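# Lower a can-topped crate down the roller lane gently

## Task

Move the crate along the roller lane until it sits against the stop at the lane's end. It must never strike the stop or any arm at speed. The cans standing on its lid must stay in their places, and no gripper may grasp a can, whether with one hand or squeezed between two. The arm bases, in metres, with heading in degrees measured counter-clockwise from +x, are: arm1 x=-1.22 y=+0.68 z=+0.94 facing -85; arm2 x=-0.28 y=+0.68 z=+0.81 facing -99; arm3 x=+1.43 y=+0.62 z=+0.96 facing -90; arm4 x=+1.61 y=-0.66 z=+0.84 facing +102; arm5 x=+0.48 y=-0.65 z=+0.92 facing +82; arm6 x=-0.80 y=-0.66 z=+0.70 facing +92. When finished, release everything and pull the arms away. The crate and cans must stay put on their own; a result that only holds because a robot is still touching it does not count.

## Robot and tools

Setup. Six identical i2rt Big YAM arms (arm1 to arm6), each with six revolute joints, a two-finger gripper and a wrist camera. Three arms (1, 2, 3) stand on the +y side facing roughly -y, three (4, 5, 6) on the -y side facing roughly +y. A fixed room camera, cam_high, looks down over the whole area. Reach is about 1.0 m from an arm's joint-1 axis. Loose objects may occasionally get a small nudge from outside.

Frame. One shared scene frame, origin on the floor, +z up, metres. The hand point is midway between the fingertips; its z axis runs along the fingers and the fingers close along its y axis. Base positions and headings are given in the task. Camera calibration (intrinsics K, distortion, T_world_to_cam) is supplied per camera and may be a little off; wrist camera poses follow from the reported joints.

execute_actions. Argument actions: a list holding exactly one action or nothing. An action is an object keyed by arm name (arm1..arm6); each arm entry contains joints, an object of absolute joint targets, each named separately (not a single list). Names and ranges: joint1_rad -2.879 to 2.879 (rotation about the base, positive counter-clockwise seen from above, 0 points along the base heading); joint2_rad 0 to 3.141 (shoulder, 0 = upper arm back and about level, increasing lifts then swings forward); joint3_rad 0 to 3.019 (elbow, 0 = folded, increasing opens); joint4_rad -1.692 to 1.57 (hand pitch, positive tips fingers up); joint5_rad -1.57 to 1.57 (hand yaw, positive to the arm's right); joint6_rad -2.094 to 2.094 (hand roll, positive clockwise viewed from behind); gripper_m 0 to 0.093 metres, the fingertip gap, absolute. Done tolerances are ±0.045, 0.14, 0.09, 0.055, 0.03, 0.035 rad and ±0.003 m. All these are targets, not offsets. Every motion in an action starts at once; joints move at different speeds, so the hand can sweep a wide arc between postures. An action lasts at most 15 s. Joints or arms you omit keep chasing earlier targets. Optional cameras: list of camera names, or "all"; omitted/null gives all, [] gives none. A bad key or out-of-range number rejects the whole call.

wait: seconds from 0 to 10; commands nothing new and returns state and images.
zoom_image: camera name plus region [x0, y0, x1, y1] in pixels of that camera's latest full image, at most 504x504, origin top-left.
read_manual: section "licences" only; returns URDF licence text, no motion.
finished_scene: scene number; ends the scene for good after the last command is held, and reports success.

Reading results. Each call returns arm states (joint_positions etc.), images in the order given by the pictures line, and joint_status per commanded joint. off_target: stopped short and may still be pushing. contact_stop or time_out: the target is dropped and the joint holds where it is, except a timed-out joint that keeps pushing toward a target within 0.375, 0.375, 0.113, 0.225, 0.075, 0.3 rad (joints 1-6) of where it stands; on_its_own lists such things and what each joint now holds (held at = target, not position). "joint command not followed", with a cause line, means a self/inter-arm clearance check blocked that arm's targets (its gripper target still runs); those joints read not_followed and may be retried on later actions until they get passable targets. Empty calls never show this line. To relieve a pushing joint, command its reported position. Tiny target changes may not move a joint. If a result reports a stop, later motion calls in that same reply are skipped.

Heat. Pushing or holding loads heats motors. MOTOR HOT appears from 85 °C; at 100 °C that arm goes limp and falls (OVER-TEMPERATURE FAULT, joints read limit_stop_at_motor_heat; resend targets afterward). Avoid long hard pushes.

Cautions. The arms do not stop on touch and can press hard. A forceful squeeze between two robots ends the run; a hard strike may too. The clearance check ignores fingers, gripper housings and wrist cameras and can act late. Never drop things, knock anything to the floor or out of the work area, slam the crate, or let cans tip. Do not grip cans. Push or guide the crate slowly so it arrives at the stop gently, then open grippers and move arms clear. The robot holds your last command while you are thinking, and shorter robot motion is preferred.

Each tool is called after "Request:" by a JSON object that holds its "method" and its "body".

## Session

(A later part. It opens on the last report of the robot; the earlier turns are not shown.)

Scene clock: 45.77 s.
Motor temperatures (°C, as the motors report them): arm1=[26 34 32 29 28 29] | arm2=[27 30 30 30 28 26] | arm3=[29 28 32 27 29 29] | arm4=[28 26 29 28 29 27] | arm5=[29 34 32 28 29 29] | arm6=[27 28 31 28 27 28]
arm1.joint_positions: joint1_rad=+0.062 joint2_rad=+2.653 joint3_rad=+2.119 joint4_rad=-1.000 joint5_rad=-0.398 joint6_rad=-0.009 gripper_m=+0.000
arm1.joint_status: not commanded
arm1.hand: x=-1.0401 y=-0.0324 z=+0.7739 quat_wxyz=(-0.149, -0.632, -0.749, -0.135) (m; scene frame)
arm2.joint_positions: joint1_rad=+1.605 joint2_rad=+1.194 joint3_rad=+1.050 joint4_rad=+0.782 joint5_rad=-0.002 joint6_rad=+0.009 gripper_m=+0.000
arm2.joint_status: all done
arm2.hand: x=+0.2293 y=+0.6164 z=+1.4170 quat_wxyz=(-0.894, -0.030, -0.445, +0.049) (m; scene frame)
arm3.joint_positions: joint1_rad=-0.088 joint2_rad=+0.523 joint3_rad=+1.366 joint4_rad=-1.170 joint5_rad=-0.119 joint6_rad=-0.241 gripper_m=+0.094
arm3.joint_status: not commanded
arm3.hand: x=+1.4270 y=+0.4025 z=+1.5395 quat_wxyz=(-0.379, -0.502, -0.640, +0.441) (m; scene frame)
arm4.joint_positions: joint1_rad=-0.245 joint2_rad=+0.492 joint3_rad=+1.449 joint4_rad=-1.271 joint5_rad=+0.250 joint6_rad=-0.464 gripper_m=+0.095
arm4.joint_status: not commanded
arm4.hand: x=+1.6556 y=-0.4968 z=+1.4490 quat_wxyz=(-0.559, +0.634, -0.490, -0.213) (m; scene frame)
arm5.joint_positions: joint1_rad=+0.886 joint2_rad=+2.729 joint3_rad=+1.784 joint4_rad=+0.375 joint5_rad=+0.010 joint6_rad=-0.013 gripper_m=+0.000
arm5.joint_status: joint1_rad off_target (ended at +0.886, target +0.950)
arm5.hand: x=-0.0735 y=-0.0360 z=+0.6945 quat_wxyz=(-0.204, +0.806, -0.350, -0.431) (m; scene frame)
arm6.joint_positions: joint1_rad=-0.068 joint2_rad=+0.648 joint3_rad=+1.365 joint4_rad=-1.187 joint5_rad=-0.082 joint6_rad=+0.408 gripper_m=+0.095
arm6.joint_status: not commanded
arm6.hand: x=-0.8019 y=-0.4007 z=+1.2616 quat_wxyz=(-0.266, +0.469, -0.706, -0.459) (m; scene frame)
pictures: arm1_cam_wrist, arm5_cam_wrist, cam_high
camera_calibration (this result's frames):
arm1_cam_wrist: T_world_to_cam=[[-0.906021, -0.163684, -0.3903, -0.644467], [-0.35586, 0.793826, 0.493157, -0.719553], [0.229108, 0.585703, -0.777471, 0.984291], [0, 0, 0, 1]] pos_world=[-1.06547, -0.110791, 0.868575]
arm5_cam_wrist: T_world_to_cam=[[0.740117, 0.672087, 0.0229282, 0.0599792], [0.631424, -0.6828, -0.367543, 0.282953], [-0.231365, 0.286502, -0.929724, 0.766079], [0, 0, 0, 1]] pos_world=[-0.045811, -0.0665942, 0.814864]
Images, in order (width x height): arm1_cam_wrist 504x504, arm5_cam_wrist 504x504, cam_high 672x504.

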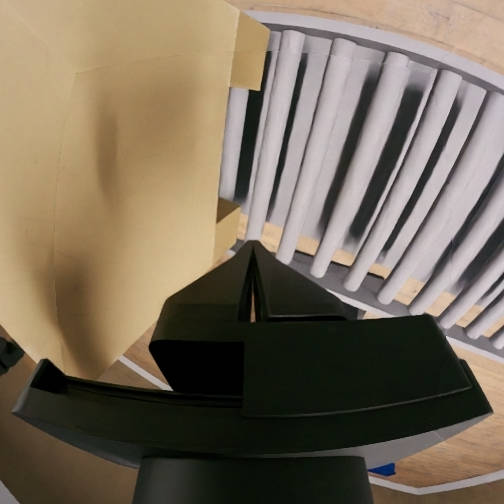

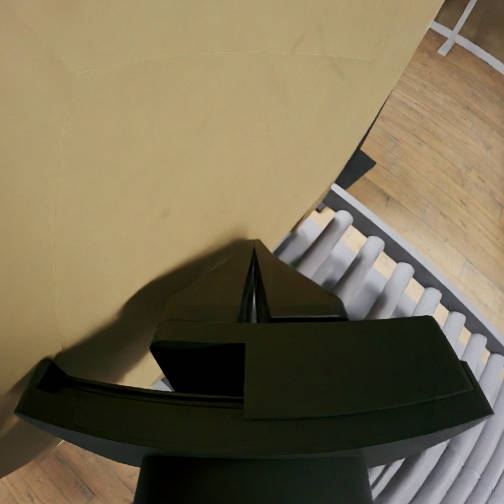

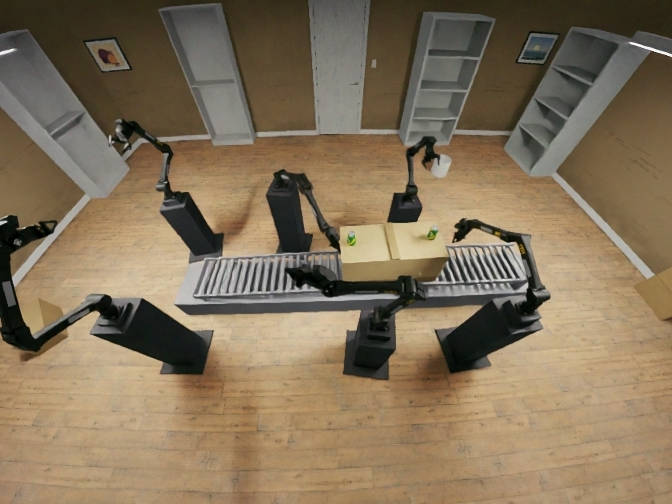

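Request:
{"method": "execute_actions", "body": {"actions": [{"arm5":{"joints":{"joint1_rad":0.9,"joint3_rad":1.72,"joint4_rad":0.5}},"arm1":{"joints":{"joint2_rad":1.0,"joint1_rad":-0.3}},"arm3":{"joints":{"joint1_rad":-0.93,"joint2_rad":3.1,"joint3_rad":2.4,"joint4_rad":0.1,"joint5_rad":0,"joint6_rad":0,"gripper_m":0}}}], "cameras": []}}

Request:
{"method": "execute_actions", "body": {"actions": [{"arm5":{"joints":{"joint1_rad":0.83,"joint3_rad":1.62,"joint4_rad":0.6}}}], "cameras": []}}

Request:
{"method": "execute_actions", "body": {"actions": [{"arm5":{"joints":{"joint1_rad":0.76,"joint3_rad":1.52,"joint4_rad":0.7}}}], "cameras": []}}

Request:
{"method": "execute_actions", "body": {"actions": [{"arm5":{"joints":{"joint1_rad":0.69,"joint3_rad":1.42,"joint4_rad":0.8}}}], "cameras": []}}

Request:
{"method": "execute_actions", "body": {"actions": [{"arm5":{"joints":{"joint1_rad":0.62,"joint3_rad":1.32,"joint4_rad":0.9}}}], "cameras": []}}

Request:
{"method": "execute_actions", "body": {"actions": [{"arm5":{"joints":{"joint1_rad":0.54,"joint3_rad":1.22,"joint4_rad":1.0}}}], "cameras": ["cam_high","arm5_cam_wrist"]}}

Scene clock: 49.37 s.
Motor temperatures (°C, as the motors report them): arm1=[26 34 32 29 28 29] | arm2=[27 29 31 29 28 26] | arm3=[29 29 32 27 29 29] | arm4=[28 26 29 28 29 27] | arm5=[30 35 33 28 29 29] | arm6=[27 28 31 28 27 28]
arm1.joint_positions: joint1_rad=-0.287 joint2_rad=+1.002 joint3_rad=+2.154 joint4_rad=-0.999 joint5_rad=-0.401 joint6_rad=-0.006 gripper_m=+0.000
arm1.joint_status: all done
arm1.hand: x=-1.2066 y=+0.4169 z=+1.8173 quat_wxyz=(-0.574, -0.395, -0.518, +0.496) (m; scene frame)
arm2.joint_positions: joint1_rad=+1.605 joint2_rad=+1.194 joint3_rad=+1.050 joint4_rad=+0.782 joint5_rad=-0.002 joint6_rad=+0.009 gripper_m=+0.000
arm2.joint_status: not commanded
arm2.hand: x=+0.2293 y=+0.6164 z=+1.4170 quat_wxyz=(-0.894, -0.030, -0.445, +0.049) (m; scene frame)
arm3.joint_positions: joint1_rad=-0.936 joint2_rad=+3.115 joint3_rad=+2.364 joint4_rad=+0.086 joint5_rad=-0.003 joint6_rad=-0.008 gripper_m=+0.000
arm3.joint_status: all done
arm3.hand: x=+0.7288 y=+0.0988 z=+0.6086 quat_wxyz=(-0.136, -0.854, -0.288, +0.412) (m; scene frame)
arm4.joint_positions: joint1_rad=-0.245 joint2_rad=+0.492 joint3_rad=+1.449 joint4_rad=-1.271 joint5_rad=+0.250 joint6_rad=-0.464 gripper_m=+0.095
arm4.joint_status: not commanded
arm4.hand: x=+1.6556 y=-0.4968 z=+1.4490 quat_wxyz=(-0.559, +0.634, -0.490, -0.213) (m; scene frame)
arm5.joint_positions: joint1_rad=+0.843 joint2_rad=+2.729 joint3_rad=+1.681 joint4_rad=+0.468 joint5_rad=+0.006 joint6_rad=-0.011 gripper_m=+0.000
arm5.joint_status: joint1_rad off_target (ended at +0.843, target +0.900); the others done
arm5.hand: x=-0.0250 y=-0.0395 z=+0.6717 quat_wxyz=(-0.210, +0.800, -0.368, -0.424) (m; scene frame)
arm6.joint_positions: joint1_rad=-0.068 joint2_rad=+0.648 joint3_rad=+1.365 joint4_rad=-1.187 joint5_rad=-0.082 joint6_rad=+0.408 gripper_m=+0.095
arm6.joint_status: not commanded
arm6.hand: x=-0.8019 y=-0.4007 z=+1.2616 quat_wxyz=(-0.266, +0.469, -0.706, -0.459) (m; scene frame)
pictures: none
No camera images: the call's "cameras" was empty. Leave "cameras" out to get every camera's image.

Scene clock: 50.73 s.
Motor temperatures (°C, as the motors report them): arm1=[26 34 32 29 28 29] | arm2=[27 29 31 29 28 26] | arm3=[29 29 32 27 29 29] | arm4=[28 26 29 28 29 27] | arm5=[30 35 32 28 29 29] | arm6=[27 28 31 28 27 28]
arm1.joint_positions: joint1_rad=-0.287 joint2_rad=+1.002 joint3_rad=+2.154 joint4_rad=-0.999 joint5_rad=-0.401 joint6_rad=-0.006 gripper_m=+0.000
arm1.joint_status: not commanded
arm1.hand: x=-1.2066 y=+0.4169 z=+1.8173 quat_wxyz=(-0.574, -0.395, -0.518, +0.496) (m; scene frame)
arm2.joint_positions: joint1_rad=+1.605 joint2_rad=+1.194 joint3_rad=+1.050 joint4_rad=+0.782 joint5_rad=-0.002 joint6_rad=+0.009 gripper_m=+0.000
arm2.joint_status: not commanded
arm2.hand: x=+0.2293 y=+0.6164 z=+1.4170 quat_wxyz=(-0.894, -0.030, -0.445, +0.049) (m; scene frame)
arm3.joint_positions: joint1_rad=-0.936 joint2_rad=+3.115 joint3_rad=+2.364 joint4_rad=+0.086 joint5_rad=-0.003 joint6_rad=-0.008 gripper_m=+0.000
arm3.joint_status: not commanded
arm3.hand: x=+0.7288 y=+0.0988 z=+0.6086 quat_wxyz=(-0.136, -0.854, -0.288, +0.412) (m; scene frame)
arm4.joint_positions: joint1_rad=-0.245 joint2_rad=+0.492 joint3_rad=+1.449 joint4_rad=-1.271 joint5_rad=+0.250 joint6_rad=-0.464 gripper_m=+0.095
arm4.joint_status: not commanded
arm4.hand: x=+1.6556 y=-0.4968 z=+1.4490 quat_wxyz=(-0.559, +0.634, -0.490, -0.213) (m; scene frame)
arm5.joint_positions: joint1_rad=+0.766 joint2_rad=+2.729 joint3_rad=+1.578 joint4_rad=+0.569 joint5_rad=+0.010 joint6_rad=-0.011 gripper_m=+0.000
arm5.joint_status: joint1_rad off_target (ended at +0.766, target +0.830); the others done
arm5.hand: x=+0.0448 y=-0.0307 z=+0.6541 quat_wxyz=(-0.227, +0.786, -0.400, -0.414) (m; scene frame)
arm6.joint_positions: joint1_rad=-0.068 joint2_rad=+0.648 joint3_rad=+1.365 joint4_rad=-1.187 joint5_rad=-0.082 joint6_rad=+0.408 gripper_m=+0.095
arm6.joint_status: not commanded
arm6.hand: x=-0.8019 y=-0.4007 z=+1.2616 quat_wxyz=(-0.266, +0.469, -0.706, -0.459) (m; scene frame)
pictures: none
No camera images: the call's "cameras" was empty. Leave "cameras" out to get every camera's image.

Scene clock: 52.10 s.
Motor temperatures (°C, as the motors report them): arm1=[26 34 32 29 28 29] | arm2=[27 29 31 29 28 26] | arm3=[29 30 33 27 29 29] | arm4=[28 26 29 28 29 27] | arm5=[30 35 32 28 29 29] | arm6=[27 28 32 28 27 28]
arm1.joint_positions: joint1_rad=-0.287 joint2_rad=+1.002 joint3_rad=+2.154 joint4_rad=-0.999 joint5_rad=-0.401 joint6_rad=-0.006 gripper_m=+0.000
arm1.joint_status: not commanded
arm1.hand: x=-1.2066 y=+0.4169 z=+1.8173 quat_wxyz=(-0.574, -0.395, -0.518, +0.496) (m; scene frame)
arm2.joint_positions: joint1_rad=+1.605 joint2_rad=+1.194 joint3_rad=+1.050 joint4_rad=+0.782 joint5_rad=-0.002 joint6_rad=+0.009 gripper_m=+0.000
arm2.joint_status: not commanded
arm2.hand: x=+0.2293 y=+0.6164 z=+1.4170 quat_wxyz=(-0.894, -0.030, -0.445, +0.049) (m; scene frame)
arm3.joint_positions: joint1_rad=-0.936 joint2_rad=+3.115 joint3_rad=+2.364 joint4_rad=+0.086 joint5_rad=-0.003 joint6_rad=-0.008 gripper_m=+0.000
arm3.joint_status: not commanded
arm3.hand: x=+0.7288 y=+0.0988 z=+0.6086 quat_wxyz=(-0.136, -0.854, -0.288, +0.412) (m; scene frame)
arm4.joint_positions: joint1_rad=-0.245 joint2_rad=+0.492 joint3_rad=+1.449 joint4_rad=-1.271 joint5_rad=+0.250 joint6_rad=-0.464 gripper_m=+0.095
arm4.joint_status: not commanded
arm4.hand: x=+1.6556 y=-0.4968 z=+1.4490 quat_wxyz=(-0.559, +0.634, -0.490, -0.213) (m; scene frame)
arm5.joint_positions: joint1_rad=+0.699 joint2_rad=+2.729 joint3_rad=+1.484 joint4_rad=+0.669 joint5_rad=+0.010 joint6_rad=-0.010 gripper_m=+0.000
arm5.joint_status: joint1_rad off_target (ended at +0.700, target +0.760); the others done
arm5.hand: x=+0.1043 y=-0.0309 z=+0.6429 quat_wxyz=(-0.242, +0.770, -0.425, -0.409) (m; scene frame)
arm6.joint_positions: joint1_rad=-0.068 joint2_rad=+0.648 joint3_rad=+1.365 joint4_rad=-1.187 joint5_rad=-0.082 joint6_rad=+0.408 gripper_m=+0.095
arm6.joint_status: not commanded
arm6.hand: x=-0.8019 y=-0.4007 z=+1.2616 quat_wxyz=(-0.266, +0.469, -0.706, -0.459) (m; scene frame)
pictures: none
No camera images: the call's "cameras" was empty. Leave "cameras" out to get every camera's image.

Scene clock: 53.47 s.
Motor temperatures (°C, as the motors report them): arm1=[26 33 31 29 28 29] | arm2=[27 29 32 29 28 26] | arm3=[29 30 33 27 29 29] | arm4=[28 26 29 28 29 27] | arm5=[30 35 32 28 29 29] | arm6=[27 28 32 28 27 28]
arm1.joint_positions: joint1_rad=-0.287 joint2_rad=+1.002 joint3_rad=+2.154 joint4_rad=-0.999 joint5_rad=-0.401 joint6_rad=-0.006 gripper_m=+0.000
arm1.joint_status: not commanded
arm1.hand: x=-1.2066 y=+0.4169 z=+1.8173 quat_wxyz=(-0.574, -0.395, -0.518, +0.496) (m; scene frame)
arm2.joint_positions: joint1_rad=+1.605 joint2_rad=+1.194 joint3_rad=+1.050 joint4_rad=+0.782 joint5_rad=-0.002 joint6_rad=+0.009 gripper_m=+0.000
arm2.joint_status: not commanded
arm2.hand: x=+0.2293 y=+0.6164 z=+1.4170 quat_wxyz=(-0.894, -0.030, -0.445, +0.049) (m; scene frame)
arm3.joint_positions: joint1_rad=-0.936 joint2_rad=+3.115 joint3_rad=+2.364 joint4_rad=+0.086 joint5_rad=-0.003 joint6_rad=-0.008 gripper_m=+0.000
arm3.joint_status: not commanded
arm3.hand: x=+0.7288 y=+0.0988 z=+0.6086 quat_wxyz=(-0.136, -0.854, -0.288, +0.412) (m; scene frame)
arm4.joint_positions: joint1_rad=-0.245 joint2_rad=+0.492 joint3_rad=+1.449 joint4_rad=-1.271 joint5_rad=+0.250 joint6_rad=-0.464 gripper_m=+0.095
arm4.joint_status: not commanded
arm4.hand: x=+1.6556 y=-0.4968 z=+1.4490 quat_wxyz=(-0.559, +0.634, -0.490, -0.213) (m; scene frame)
arm5.joint_positions: joint1_rad=+0.627 joint2_rad=+2.729 joint3_rad=+1.385 joint4_rad=+0.769 joint5_rad=+0.013 joint6_rad=-0.008 gripper_m=+0.000
arm5.joint_status: joint1_rad off_target (ended at +0.627, target +0.690); the others done
arm5.hand: x=+0.1670 y=-0.0372 z=+0.6335 quat_wxyz=(-0.258, +0.753, -0.453, -0.400) (m; scene frame)
arm6.joint_positions: joint1_rad=-0.068 joint2_rad=+0.648 joint3_rad=+1.365 joint4_rad=-1.187 joint5_rad=-0.082 joint6_rad=+0.408 gripper_m=+0.095
arm6.joint_status: not commanded
arm6.hand: x=-0.8019 y=-0.4007 z=+1.2616 quat_wxyz=(-0.266, +0.469, -0.706, -0.459) (m; scene frame)
pictures: none
No camera images: the call's "cameras" was empty. Leave "cameras" out to get every camera's image.

Scene clock: 54.80 s.
Motor temperatures (°C, as the motors report them): arm1=[26 33 31 29 27 29] | arm2=[27 29 32 29 28 26] | arm3=[29 31 33 27 29 29] | arm4=[28 26 29 28 29 27] | arm5=[30 34 32 28 29 29] | arm6=[27 28 32 28 27 28]
arm1.joint_positions: joint1_rad=-0.287 joint2_rad=+1.002 joint3_rad=+2.154 joint4_rad=-0.999 joint5_rad=-0.401 joint6_rad=-0.006 gripper_m=+0.000
arm1.joint_status: not commanded
arm1.hand: x=-1.2066 y=+0.4169 z=+1.8173 quat_wxyz=(-0.574, -0.395, -0.518, +0.496) (m; scene frame)
arm2.joint_positions: joint1_rad=+1.605 joint2_rad=+1.194 joint3_rad=+1.050 joint4_rad=+0.782 joint5_rad=-0.002 joint6_rad=+0.009 gripper_m=+0.000
arm2.joint_status: not commanded
arm2.hand: x=+0.2293 y=+0.6164 z=+1.4170 quat_wxyz=(-0.894, -0.030, -0.445, +0.049) (m; scene frame)
arm3.joint_positions: joint1_rad=-0.936 joint2_rad=+3.115 joint3_rad=+2.364 joint4_rad=+0.086 joint5_rad=-0.003 joint6_rad=-0.008 gripper_m=+0.000
arm3.joint_status: not commanded
arm3.hand: x=+0.7288 y=+0.0988 z=+0.6086 quat_wxyz=(-0.136, -0.854, -0.288, +0.412) (m; scene frame)
arm4.joint_positions: joint1_rad=-0.245 joint2_rad=+0.492 joint3_rad=+1.449 joint4_rad=-1.271 joint5_rad=+0.250 joint6_rad=-0.464 gripper_m=+0.095
arm4.joint_status: not commanded
arm4.hand: x=+1.6556 y=-0.4968 z=+1.4490 quat_wxyz=(-0.559, +0.634, -0.490, -0.213) (m; scene frame)
arm5.joint_positions: joint1_rad=+0.559 joint2_rad=+2.729 joint3_rad=+1.289 joint4_rad=+0.869 joint5_rad=+0.014 joint6_rad=-0.006 gripper_m=+0.000
arm5.joint_status: joint1_rad off_target (ended at +0.559, target +0.620); the others done
arm5.hand: x=+0.2240 y=-0.0491 z=+0.6287 quat_wxyz=(-0.273, +0.735, -0.480, -0.393) (m; scene frame)
arm6.joint_positions: joint1_rad=-0.068 joint2_rad=+0.648 joint3_rad=+1.365 joint4_rad=-1.187 joint5_rad=-0.082 joint6_rad=+0.408 gripper_m=+0.095
arm6.joint_status: not commanded
arm6.hand: x=-0.8019 y=-0.4007 z=+1.2616 quat_wxyz=(-0.266, +0.469, -0.706, -0.459) (m; scene frame)
pictures: none
No camera images: the call's "cameras" was empty. Leave "cameras" out to get every camera's image.

Scene clock: 56.13 s.
Motor temperatures (°C, as the motors report them): arm1=[26 33 31 29 27 29] | arm2=[27 29 32 29 28 26] | arm3=[29 31 33 27 29 29] | arm4=[28 26 29 28 29 27] | arm5=[30 34 32 28 29 29] | arm6=[27 28 32 28 27 28]
arm1.joint_positions: joint1_rad=-0.287 joint2_rad=+1.002 joint3_rad=+2.154 joint4_rad=-0.999 joint5_rad=-0.401 joint6_rad=-0.006 gripper_m=+0.000
arm1.joint_status: not commanded
arm1.hand: x=-1.2066 y=+0.4169 z=+1.8173 quat_wxyz=(-0.574, -0.395, -0.518, +0.496) (m; scene frame)
arm2.joint_positions: joint1_rad=+1.605 joint2_rad=+1.194 joint3_rad=+1.050 joint4_rad=+0.782 joint5_rad=-0.002 joint6_rad=+0.009 gripper_m=+0.000
arm2.joint_status: not commanded
arm2.hand: x=+0.2293 y=+0.6164 z=+1.4170 quat_wxyz=(-0.894, -0.030, -0.445, +0.049) (m; scene frame)
arm3.joint_positions: joint1_rad=-0.936 joint2_rad=+3.115 joint3_rad=+2.364 joint4_rad=+0.086 joint5_rad=-0.003 joint6_rad=-0.008 gripper_m=+0.000
arm3.joint_status: not commanded
arm3.hand: x=+0.7288 y=+0.0988 z=+0.6086 quat_wxyz=(-0.136, -0.854, -0.288, +0.412) (m; scene frame)
arm4.joint_positions: joint1_rad=-0.245 joint2_rad=+0.492 joint3_rad=+1.449 joint4_rad=-1.271 joint5_rad=+0.250 joint6_rad=-0.464 gripper_m=+0.095
arm4.joint_status: not commanded
arm4.hand: x=+1.6556 y=-0.4968 z=+1.4490 quat_wxyz=(-0.559, +0.634, -0.490, -0.213) (m; scene frame)
arm5.joint_positions: joint1_rad=+0.474 joint2_rad=+2.729 joint3_rad=+1.191 joint4_rad=+0.969 joint5_rad=+0.018 joint6_rad=-0.002 gripper_m=+0.000
arm5.joint_status: joint1_rad off_target (ended at +0.474, target +0.540); the others done
arm5.hand: x=+0.2882 y=-0.0649 z=+0.6264 quat_wxyz=(-0.290, +0.713, -0.512, -0.381) (m; scene frame)
arm6.joint_positions: joint1_rad=-0.068 joint2_rad=+0.648 joint3_rad=+1.365 joint4_rad=-1.187 joint5_rad=-0.082 joint6_rad=+0.408 gripper_m=+0.095
arm6.joint_status: not commanded
arm6.hand: x=-0.8019 y=-0.4007 z=+1.2616 quat_wxyz=(-0.266, +0.469, -0.706, -0.459) (m; scene frame)
pictures: arm5_cam_wrist, cam_high
camera_calibration (this result's frames):
arm5_cam_wrist: T_world_to_cam=[[0.951348, 0.307514, 0.01926, -0.2689], [0.292291, -0.880945, -0.372158, 0.0976344], [-0.097477, 0.359682, -0.92797, 0.759812], [0, 0, 0, 1]] pos_world=[0.301344, -0.104589, 0.746597]
Images, in order (width x height): arm5_cam_wrist 504x504, cam_high 672x504.

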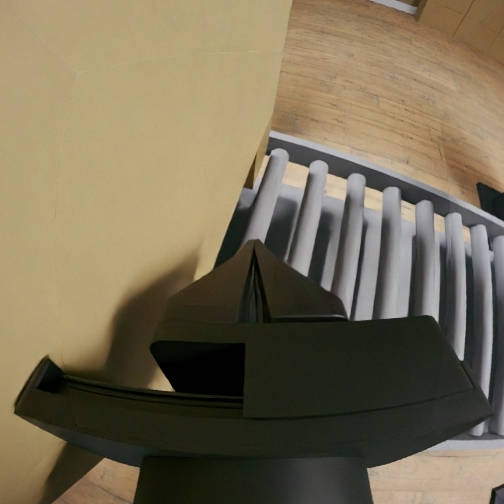

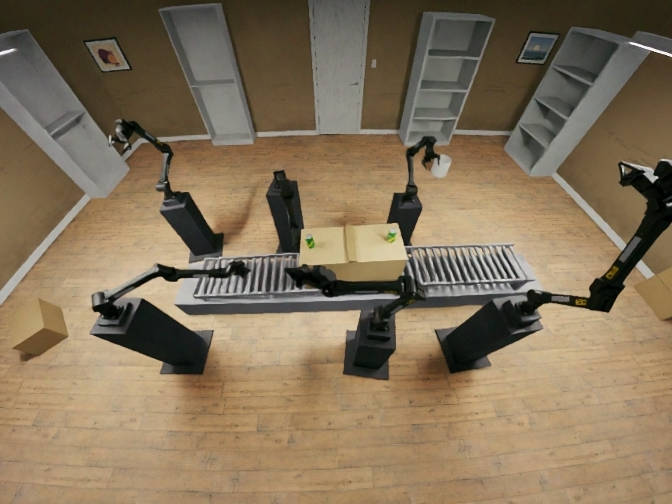

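Request:
{"method": "execute_actions", "body": {"actions": [{"arm5":{"joints":{"joint1_rad":0.43}},"arm3":{"joints":{"joint3_rad":2.55}}}], "cameras": []}}

Request:
{"method": "execute_actions", "body": {"actions": [{"arm5":{"joints":{"joint1_rad":0.32}}}], "cameras": []}}

Request:
{"method": "execute_actions", "body": {"actions": [{"arm5":{"joints":{"joint1_rad":0.21}}}], "cameras": []}}

Request:
{"method": "execute_actions", "body": {"actions": [{"arm5":{"joints":{"joint1_rad":0.1}}}], "cameras": []}}

Request:
{"method": "execute_actions", "body": {"actions": [{"arm5":{"joints":{"joint1_rad":-0.01}}}], "cameras": []}}

Request:
{"method": "execute_actions", "body": {"actions": [{"arm5":{"joints":{"joint1_rad":-0.12}}}], "cameras": []}}

Request:
{"method": "execute_actions", "body": {"actions": [{"arm5":{"joints":{"joint1_rad":-0.22}}}], "cameras": ["cam_high","arm5_cam_wrist","arm3_cam_wrist"]}}

Scene clock: 58.30 s.
Motor temperatures (°C, as the motors report them): arm1=[26 32 31 29 27 29] | arm2=[27 29 32 29 28 26] | arm3=[29 31 33 27 29 29] | arm4=[28 26 29 28 29 27] | arm5=[30 34 32 28 29 29] | arm6=[27 28 32 28 27 28]
arm1.joint_positions: joint1_rad=-0.287 joint2_rad=+1.002 joint3_rad=+2.154 joint4_rad=-0.999 joint5_rad=-0.401 joint6_rad=-0.006 gripper_m=+0.000
arm1.joint_status: not commanded
arm1.hand: x=-1.2066 y=+0.4169 z=+1.8173 quat_wxyz=(-0.574, -0.395, -0.518, +0.496) (m; scene frame)
arm2.joint_positions: joint1_rad=+1.605 joint2_rad=+1.194 joint3_rad=+1.050 joint4_rad=+0.782 joint5_rad=-0.002 joint6_rad=+0.009 gripper_m=+0.000
arm2.joint_status: not commanded
arm2.hand: x=+0.2293 y=+0.6164 z=+1.4170 quat_wxyz=(-0.894, -0.030, -0.445, +0.049) (m; scene frame)
arm3.joint_positions: joint1_rad=-0.936 joint2_rad=+3.096 joint3_rad=+2.520 joint4_rad=+0.090 joint5_rad=-0.003 joint6_rad=-0.008 gripper_m=+0.000
arm3.joint_status: all done
arm3.hand: x=+0.6752 y=+0.0586 z=+0.7049 quat_wxyz=(-0.160, -0.813, -0.275, +0.487) (m; scene frame)
arm4.joint_positions: joint1_rad=-0.245 joint2_rad=+0.492 joint3_rad=+1.449 joint4_rad=-1.271 joint5_rad=+0.250 joint6_rad=-0.464 gripper_m=+0.095
arm4.joint_status: not commanded
arm4.hand: x=+1.6556 y=-0.4968 z=+1.4490 quat_wxyz=(-0.559, +0.634, -0.490, -0.213) (m; scene frame)
arm5.joint_positions: joint1_rad=+0.356 joint2_rad=+2.729 joint3_rad=+1.196 joint4_rad=+0.973 joint5_rad=+0.021 joint6_rad=+0.002 gripper_m=+0.000
arm5.joint_status: joint1_rad off_target (ended at +0.357, target +0.430)
arm5.hand: x=+0.3580 y=-0.0429 z=+0.6294 quat_wxyz=(-0.316, +0.678, -0.553, -0.367) (m; scene frame)
arm6.joint_positions: joint1_rad=-0.068 joint2_rad=+0.648 joint3_rad=+1.365 joint4_rad=-1.187 joint5_rad=-0.082 joint6_rad=+0.408 gripper_m=+0.095
arm6.joint_status: not commanded
arm6.hand: x=-0.8019 y=-0.4007 z=+1.2616 quat_wxyz=(-0.266, +0.469, -0.706, -0.459) (m; scene frame)
pictures: none
No camera images: the call's "cameras" was empty. Leave "cameras" out to get every camera's image.

Scene clock: 59.70 s.
Motor temperatures (°C, as the motors report them): arm1=[26 32 31 29 27 29] | arm2=[27 28 33 29 28 26] | arm3=[29 32 34 27 29 29] | arm4=[28 26 29 28 29 27] | arm5=[30 34 32 28 29 29] | arm6=[27 28 32 28 27 28]
arm1.joint_positions: joint1_rad=-0.287 joint2_rad=+1.002 joint3_rad=+2.154 joint4_rad=-0.999 joint5_rad=-0.401 joint6_rad=-0.006 gripper_m=+0.000
arm1.joint_status: not commanded
arm1.hand: x=-1.2066 y=+0.4169 z=+1.8173 quat_wxyz=(-0.574, -0.395, -0.518, +0.496) (m; scene frame)
arm2.joint_positions: joint1_rad=+1.605 joint2_rad=+1.194 joint3_rad=+1.050 joint4_rad=+0.782 joint5_rad=-0.002 joint6_rad=+0.009 gripper_m=+0.000
arm2.joint_status: not commanded
arm2.hand: x=+0.2293 y=+0.6164 z=+1.4170 quat_wxyz=(-0.894, -0.030, -0.445, +0.049) (m; scene frame)
arm3.joint_positions: joint1_rad=-0.936 joint2_rad=+3.096 joint3_rad=+2.520 joint4_rad=+0.090 joint5_rad=-0.003 joint6_rad=-0.008 gripper_m=+0.000
arm3.joint_status: not commanded
arm3.hand: x=+0.6752 y=+0.0586 z=+0.7049 quat_wxyz=(-0.160, -0.813, -0.275, +0.487) (m; scene frame)
arm4.joint_positions: joint1_rad=-0.245 joint2_rad=+0.492 joint3_rad=+1.449 joint4_rad=-1.271 joint5_rad=+0.250 joint6_rad=-0.464 gripper_m=+0.095
arm4.joint_status: not commanded
arm4.hand: x=+1.6556 y=-0.4968 z=+1.4490 quat_wxyz=(-0.559, +0.634, -0.490, -0.213) (m; scene frame)
arm5.joint_positions: joint1_rad=+0.244 joint2_rad=+2.729 joint3_rad=+1.203 joint4_rad=+0.973 joint5_rad=+0.023 joint6_rad=+0.004 gripper_m=+0.000
arm5.joint_status: joint1_rad off_target (ended at +0.244, target +0.320)
arm5.hand: x=+0.4265 y=-0.0292 z=+0.6318 quat_wxyz=(-0.339, +0.643, -0.590, -0.352) (m; scene frame)
arm6.joint_positions: joint1_rad=-0.068 joint2_rad=+0.648 joint3_rad=+1.365 joint4_rad=-1.187 joint5_rad=-0.082 joint6_rad=+0.408 gripper_m=+0.095
arm6.joint_status: not commanded
arm6.hand: x=-0.8019 y=-0.4007 z=+1.2616 quat_wxyz=(-0.266, +0.469, -0.706, -0.459) (m; scene frame)
pictures: none
No camera images: the call's "cameras" was empty. Leave "cameras" out to get every camera's image.

Scene clock: 61.10 s.
Motor temperatures (°C, as the motors report them): arm1=[26 32 30 29 27 29] | arm2=[27 28 33 29 28 26] | arm3=[29 32 34 27 29 29] | arm4=[28 26 29 28 29 27] | arm5=[30 34 31 28 29 29] | arm6=[27 28 32 28 27 28]
arm1.joint_positions: joint1_rad=-0.287 joint2_rad=+1.002 joint3_rad=+2.154 joint4_rad=-0.999 joint5_rad=-0.401 joint6_rad=-0.006 gripper_m=+0.000
arm1.joint_status: not commanded
arm1.hand: x=-1.2066 y=+0.4169 z=+1.8173 quat_wxyz=(-0.574, -0.395, -0.518, +0.496) (m; scene frame)
arm2.joint_positions: joint1_rad=+1.605 joint2_rad=+1.194 joint3_rad=+1.050 joint4_rad=+0.782 joint5_rad=-0.002 joint6_rad=+0.009 gripper_m=+0.000
arm2.joint_status: not commanded
arm2.hand: x=+0.2293 y=+0.6164 z=+1.4170 quat_wxyz=(-0.894, -0.030, -0.445, +0.049) (m; scene frame)
arm3.joint_positions: joint1_rad=-0.936 joint2_rad=+3.096 joint3_rad=+2.520 joint4_rad=+0.090 joint5_rad=-0.003 joint6_rad=-0.008 gripper_m=+0.000
arm3.joint_status: not commanded
arm3.hand: x=+0.6752 y=+0.0586 z=+0.7049 quat_wxyz=(-0.160, -0.813, -0.275, +0.487) (m; scene frame)
arm4.joint_positions: joint1_rad=-0.245 joint2_rad=+0.492 joint3_rad=+1.449 joint4_rad=-1.271 joint5_rad=+0.250 joint6_rad=-0.464 gripper_m=+0.095
arm4.joint_status: not commanded
arm4.hand: x=+1.6556 y=-0.4968 z=+1.4490 quat_wxyz=(-0.559, +0.634, -0.490, -0.213) (m; scene frame)
arm5.joint_positions: joint1_rad=+0.132 joint2_rad=+2.729 joint3_rad=+1.204 joint4_rad=+0.973 joint5_rad=+0.024 joint6_rad=+0.004 gripper_m=+0.000
arm5.joint_status: joint1_rad off_target (ended at +0.132, target +0.210)
arm5.hand: x=+0.4965 y=-0.0261 z=+0.6330 quat_wxyz=(-0.359, +0.609, -0.625, -0.332) (m; scene frame)
arm6.joint_positions: joint1_rad=-0.068 joint2_rad=+0.648 joint3_rad=+1.365 joint4_rad=-1.187 joint5_rad=-0.082 joint6_rad=+0.408 gripper_m=+0.095
arm6.joint_status: not commanded
arm6.hand: x=-0.8019 y=-0.4007 z=+1.2616 quat_wxyz=(-0.266, +0.469, -0.706, -0.459) (m; scene frame)
pictures: none
No camera images: the call's "cameras" was empty. Leave "cameras" out to get every camera's image.

Scene clock: 62.50 s.
Motor temperatures (°C, as the motors report them): arm1=[26 32 30 29 27 29] | arm2=[27 28 33 29 28 26] | arm3=[29 32 34 27 29 29] | arm4=[28 26 29 28 29 27] | arm5=[30 34 31 28 29 29] | arm6=[27 28 32 28 27 28]
arm1.joint_positions: joint1_rad=-0.287 joint2_rad=+1.002 joint3_rad=+2.154 joint4_rad=-0.999 joint5_rad=-0.401 joint6_rad=-0.006 gripper_m=+0.000
arm1.joint_status: not commanded
arm1.hand: x=-1.2066 y=+0.4169 z=+1.8173 quat_wxyz=(-0.574, -0.395, -0.518, +0.496) (m; scene frame)
arm2.joint_positions: joint1_rad=+1.605 joint2_rad=+1.194 joint3_rad=+1.050 joint4_rad=+0.782 joint5_rad=-0.002 joint6_rad=+0.009 gripper_m=+0.000
arm2.joint_status: not commanded
arm2.hand: x=+0.2293 y=+0.6164 z=+1.4170 quat_wxyz=(-0.894, -0.030, -0.445, +0.049) (m; scene frame)
arm3.joint_positions: joint1_rad=-0.936 joint2_rad=+3.096 joint3_rad=+2.520 joint4_rad=+0.090 joint5_rad=-0.003 joint6_rad=-0.008 gripper_m=+0.000
arm3.joint_status: not commanded
arm3.hand: x=+0.6752 y=+0.0586 z=+0.7049 quat_wxyz=(-0.160, -0.813, -0.275, +0.487) (m; scene frame)
arm4.joint_positions: joint1_rad=-0.245 joint2_rad=+0.492 joint3_rad=+1.449 joint4_rad=-1.271 joint5_rad=+0.250 joint6_rad=-0.464 gripper_m=+0.095
arm4.joint_status: not commanded
arm4.hand: x=+1.6556 y=-0.4968 z=+1.4490 quat_wxyz=(-0.559, +0.634, -0.490, -0.213) (m; scene frame)
arm5.joint_positions: joint1_rad=+0.025 joint2_rad=+2.729 joint3_rad=+1.207 joint4_rad=+0.973 joint5_rad=+0.028 joint6_rad=-0.019 gripper_m=+0.000
arm5.joint_status: joint1_rad off_target (ended at +0.025, target +0.100)
arm5.hand: x=+0.5636 y=-0.0301 z=+0.6343 quat_wxyz=(-0.382, +0.580, -0.650, -0.309) (m; scene frame)
arm6.joint_positions: joint1_rad=-0.068 joint2_rad=+0.648 joint3_rad=+1.365 joint4_rad=-1.187 joint5_rad=-0.082 joint6_rad=+0.408 gripper_m=+0.095
arm6.joint_status: not commanded
arm6.hand: x=-0.8019 y=-0.4007 z=+1.2616 quat_wxyz=(-0.266, +0.469, -0.706, -0.459) (m; scene frame)
pictures: none
No camera images: the call's "cameras" was empty. Leave "cameras" out to get every camera's image.

Scene clock: 63.87 s.
Motor temperatures (°C, as the motors report them): arm1=[26 32 30 29 27 29] | arm2=[27 28 33 29 28 26] | arm3=[29 32 34 27 29 29] | arm4=[28 26 29 28 29 27] | arm5=[30 34 31 28 29 29] | arm6=[27 28 32 28 27 28]
arm1.joint_positions: joint1_rad=-0.287 joint2_rad=+1.002 joint3_rad=+2.154 joint4_rad=-0.999 joint5_rad=-0.401 joint6_rad=-0.006 gripper_m=+0.000
arm1.joint_status: not commanded
arm1.hand: x=-1.2066 y=+0.4169 z=+1.8173 quat_wxyz=(-0.574, -0.395, -0.518, +0.496) (m; scene frame)
arm2.joint_positions: joint1_rad=+1.605 joint2_rad=+1.194 joint3_rad=+1.050 joint4_rad=+0.782 joint5_rad=-0.002 joint6_rad=+0.009 gripper_m=+0.000
arm2.joint_status: not commanded
arm2.hand: x=+0.2293 y=+0.6164 z=+1.4170 quat_wxyz=(-0.894, -0.030, -0.445, +0.049) (m; scene frame)
arm3.joint_positions: joint1_rad=-0.936 joint2_rad=+3.096 joint3_rad=+2.520 joint4_rad=+0.090 joint5_rad=-0.003 joint6_rad=-0.008 gripper_m=+0.000
arm3.joint_status: not commanded
arm3.hand: x=+0.6752 y=+0.0586 z=+0.7049 quat_wxyz=(-0.160, -0.813, -0.275, +0.487) (m; scene frame)
arm4.joint_positions: joint1_rad=-0.245 joint2_rad=+0.492 joint3_rad=+1.449 joint4_rad=-1.271 joint5_rad=+0.250 joint6_rad=-0.464 gripper_m=+0.095
arm4.joint_status: not commanded
arm4.hand: x=+1.6556 y=-0.4968 z=+1.4490 quat_wxyz=(-0.559, +0.634, -0.490, -0.213) (m; scene frame)
arm5.joint_positions: joint1_rad=-0.084 joint2_rad=+2.729 joint3_rad=+1.217 joint4_rad=+0.973 joint5_rad=+0.013 joint6_rad=-0.018 gripper_m=+0.000
arm5.joint_status: joint1_rad off_target (ended at -0.084, target -0.010)
arm5.hand: x=+0.6293 y=-0.0369 z=+0.6374 quat_wxyz=(-0.398, +0.545, -0.676, -0.296) (m; scene frame)
arm6.joint_positions: joint1_rad=-0.068 joint2_rad=+0.648 joint3_rad=+1.365 joint4_rad=-1.187 joint5_rad=-0.082 joint6_rad=+0.408 gripper_m=+0.095
arm6.joint_status: not commanded
arm6.hand: x=-0.8019 y=-0.4007 z=+1.2616 quat_wxyz=(-0.266, +0.469, -0.706, -0.459) (m; scene frame)
pictures: none
No camera images: the call's "cameras" was empty. Leave "cameras" out to get every camera's image.

Scene clock: 65.20 s.
Motor temperatures (°C, as the motors report them): arm1=[26 31 30 29 27 29] | arm2=[27 28 33 29 28 26] | arm3=[29 33 34 27 29 29] | arm4=[28 26 30 28 29 27] | arm5=[30 34 31 28 29 29] | arm6=[27 28 32 28 27 28]
arm1.joint_positions: joint1_rad=-0.287 joint2_rad=+1.002 joint3_rad=+2.154 joint4_rad=-0.999 joint5_rad=-0.401 joint6_rad=-0.006 gripper_m=+0.000
arm1.joint_status: not commanded
arm1.hand: x=-1.2066 y=+0.4169 z=+1.8173 quat_wxyz=(-0.574, -0.395, -0.518, +0.496) (m; scene frame)
arm2.joint_positions: joint1_rad=+1.605 joint2_rad=+1.194 joint3_rad=+1.050 joint4_rad=+0.782 joint5_rad=-0.002 joint6_rad=+0.009 gripper_m=+0.000
arm2.joint_status: not commanded
arm2.hand: x=+0.2293 y=+0.6164 z=+1.4170 quat_wxyz=(-0.894, -0.030, -0.445, +0.049) (m; scene frame)
arm3.joint_positions: joint1_rad=-0.936 joint2_rad=+3.096 joint3_rad=+2.520 joint4_rad=+0.090 joint5_rad=-0.003 joint6_rad=-0.008 gripper_m=+0.000
arm3.joint_status: not commanded
arm3.hand: x=+0.6752 y=+0.0586 z=+0.7049 quat_wxyz=(-0.160, -0.813, -0.275, +0.487) (m; scene frame)
arm4.joint_positions: joint1_rad=-0.245 joint2_rad=+0.492 joint3_rad=+1.449 joint4_rad=-1.271 joint5_rad=+0.250 joint6_rad=-0.464 gripper_m=+0.095
arm4.joint_status: not commanded
arm4.hand: x=+1.6556 y=-0.4968 z=+1.4490 quat_wxyz=(-0.559, +0.634, -0.490, -0.213) (m; scene frame)
arm5.joint_positions: joint1_rad=-0.191 joint2_rad=+2.729 joint3_rad=+1.217 joint4_rad=+0.974 joint5_rad=+0.003 joint6_rad=-0.015 gripper_m=+0.000
arm5.joint_status: joint1_rad off_target (ended at -0.191, target -0.120)
arm5.hand: x=+0.6920 y=-0.0555 z=+0.6382 quat_wxyz=(-0.411, +0.509, -0.704, -0.279) (m; scene frame)
arm6.joint_positions: joint1_rad=-0.068 joint2_rad=+0.648 joint3_rad=+1.365 joint4_rad=-1.187 joint5_rad=-0.082 joint6_rad=+0.408 gripper_m=+0.095
arm6.joint_status: not commanded
arm6.hand: x=-0.8019 y=-0.4007 z=+1.2616 quat_wxyz=(-0.266, +0.469, -0.706, -0.459) (m; scene frame)
pictures: none
No camera images: the call's "cameras" was empty. Leave "cameras" out to get every camera's image.

Scene clock: 66.47 s.
Motor temperatures (°C, as the motors report them): arm1=[26 31 30 29 27 29] | arm2=[27 28 33 29 28 26] | arm3=[29 33 34 27 29 29] | arm4=[28 26 30 28 29 27] | arm5=[30 34 31 28 29 29] | arm6=[27 28 32 28 27 28]
arm1.joint_positions: joint1_rad=-0.287 joint2_rad=+1.002 joint3_rad=+2.154 joint4_rad=-0.999 joint5_rad=-0.401 joint6_rad=-0.006 gripper_m=+0.000
arm1.joint_status: not commanded
arm1.hand: x=-1.2066 y=+0.4169 z=+1.8173 quat_wxyz=(-0.574, -0.395, -0.518, +0.496) (m; scene frame)
arm2.joint_positions: joint1_rad=+1.605 joint2_rad=+1.194 joint3_rad=+1.050 joint4_rad=+0.782 joint5_rad=-0.002 joint6_rad=+0.009 gripper_m=+0.000
arm2.joint_status: not commanded
arm2.hand: x=+0.2293 y=+0.6164 z=+1.4170 quat_wxyz=(-0.894, -0.030, -0.445, +0.049) (m; scene frame)
arm3.joint_positions: joint1_rad=-0.928 joint2_rad=+3.097 joint3_rad=+2.520 joint4_rad=+0.090 joint5_rad=-0.004 joint6_rad=-0.008 gripper_m=+0.000
arm3.joint_status: not commanded
arm3.hand: x=+0.6798 y=+0.0532 z=+0.7038 quat_wxyz=(-0.162, -0.812, -0.278, +0.486) (m; scene frame)
arm4.joint_positions: joint1_rad=-0.245 joint2_rad=+0.492 joint3_rad=+1.449 joint4_rad=-1.271 joint5_rad=+0.250 joint6_rad=-0.464 gripper_m=+0.095
arm4.joint_status: not commanded
arm4.hand: x=+1.6556 y=-0.4968 z=+1.4490 quat_wxyz=(-0.559, +0.634, -0.490, -0.213) (m; scene frame)
arm5.joint_positions: joint1_rad=-0.274 joint2_rad=+2.729 joint3_rad=+1.234 joint4_rad=+0.974 joint5_rad=+0.002 joint6_rad=-0.015 gripper_m=+0.000
arm5.joint_status: joint1_rad off_target (ended at -0.274, target -0.220)
arm5.hand: x=+0.7443 y=-0.0669 z=+0.6430 quat_wxyz=(-0.428, +0.476, -0.720, -0.266) (m; scene frame)
arm6.joint_positions: joint1_rad=-0.068 joint2_rad=+0.648 joint3_rad=+1.365 joint4_rad=-1.187 joint5_rad=-0.082 joint6_rad=+0.408 gripper_m=+0.095
arm6.joint_status: not commanded
arm6.hand: x=-0.8019 y=-0.4007 z=+1.2616 quat_wxyz=(-0.266, +0.469, -0.706, -0.459) (m; scene frame)
pictures: arm3_cam_wrist, arm5_cam_wrist, cam_high
camera_calibration (this result's frames):
arm3_cam_wrist: T_world_to_cam=[[-0.621487, 0.78341, 0.00471883, 0.382877], [0.705252, 0.562086, -0.432064, -0.199418], [-0.341136, -0.265194, -0.90183, 1.00244], [0, 0, 0, 1]] pos_world=[0.72056, 0.077981, 0.816059]
arm5_cam_wrist: T_world_to_cam=[[0.914635, -0.403782, 0.0200867, -0.723296], [-0.357861, -0.831731, -0.424453, 0.489497], [0.188093, 0.381031, -0.905227, 0.594634], [0, 0, 0, 1]] pos_world=[0.724877, -0.111498, 0.760575]
Images, in order (width x height): arm3_cam_wrist 504x504, arm5_cam_wrist 504x504, cam_high 672x504.

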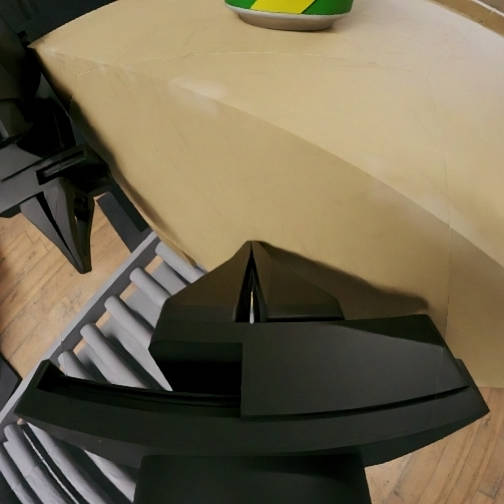

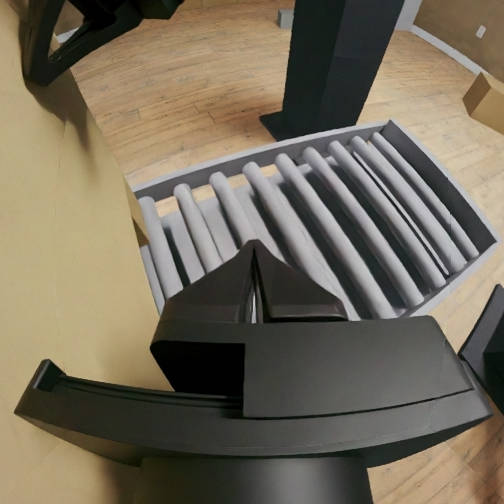

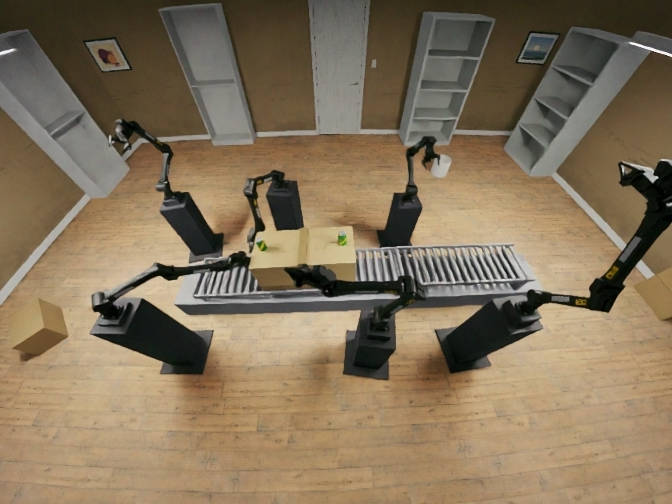

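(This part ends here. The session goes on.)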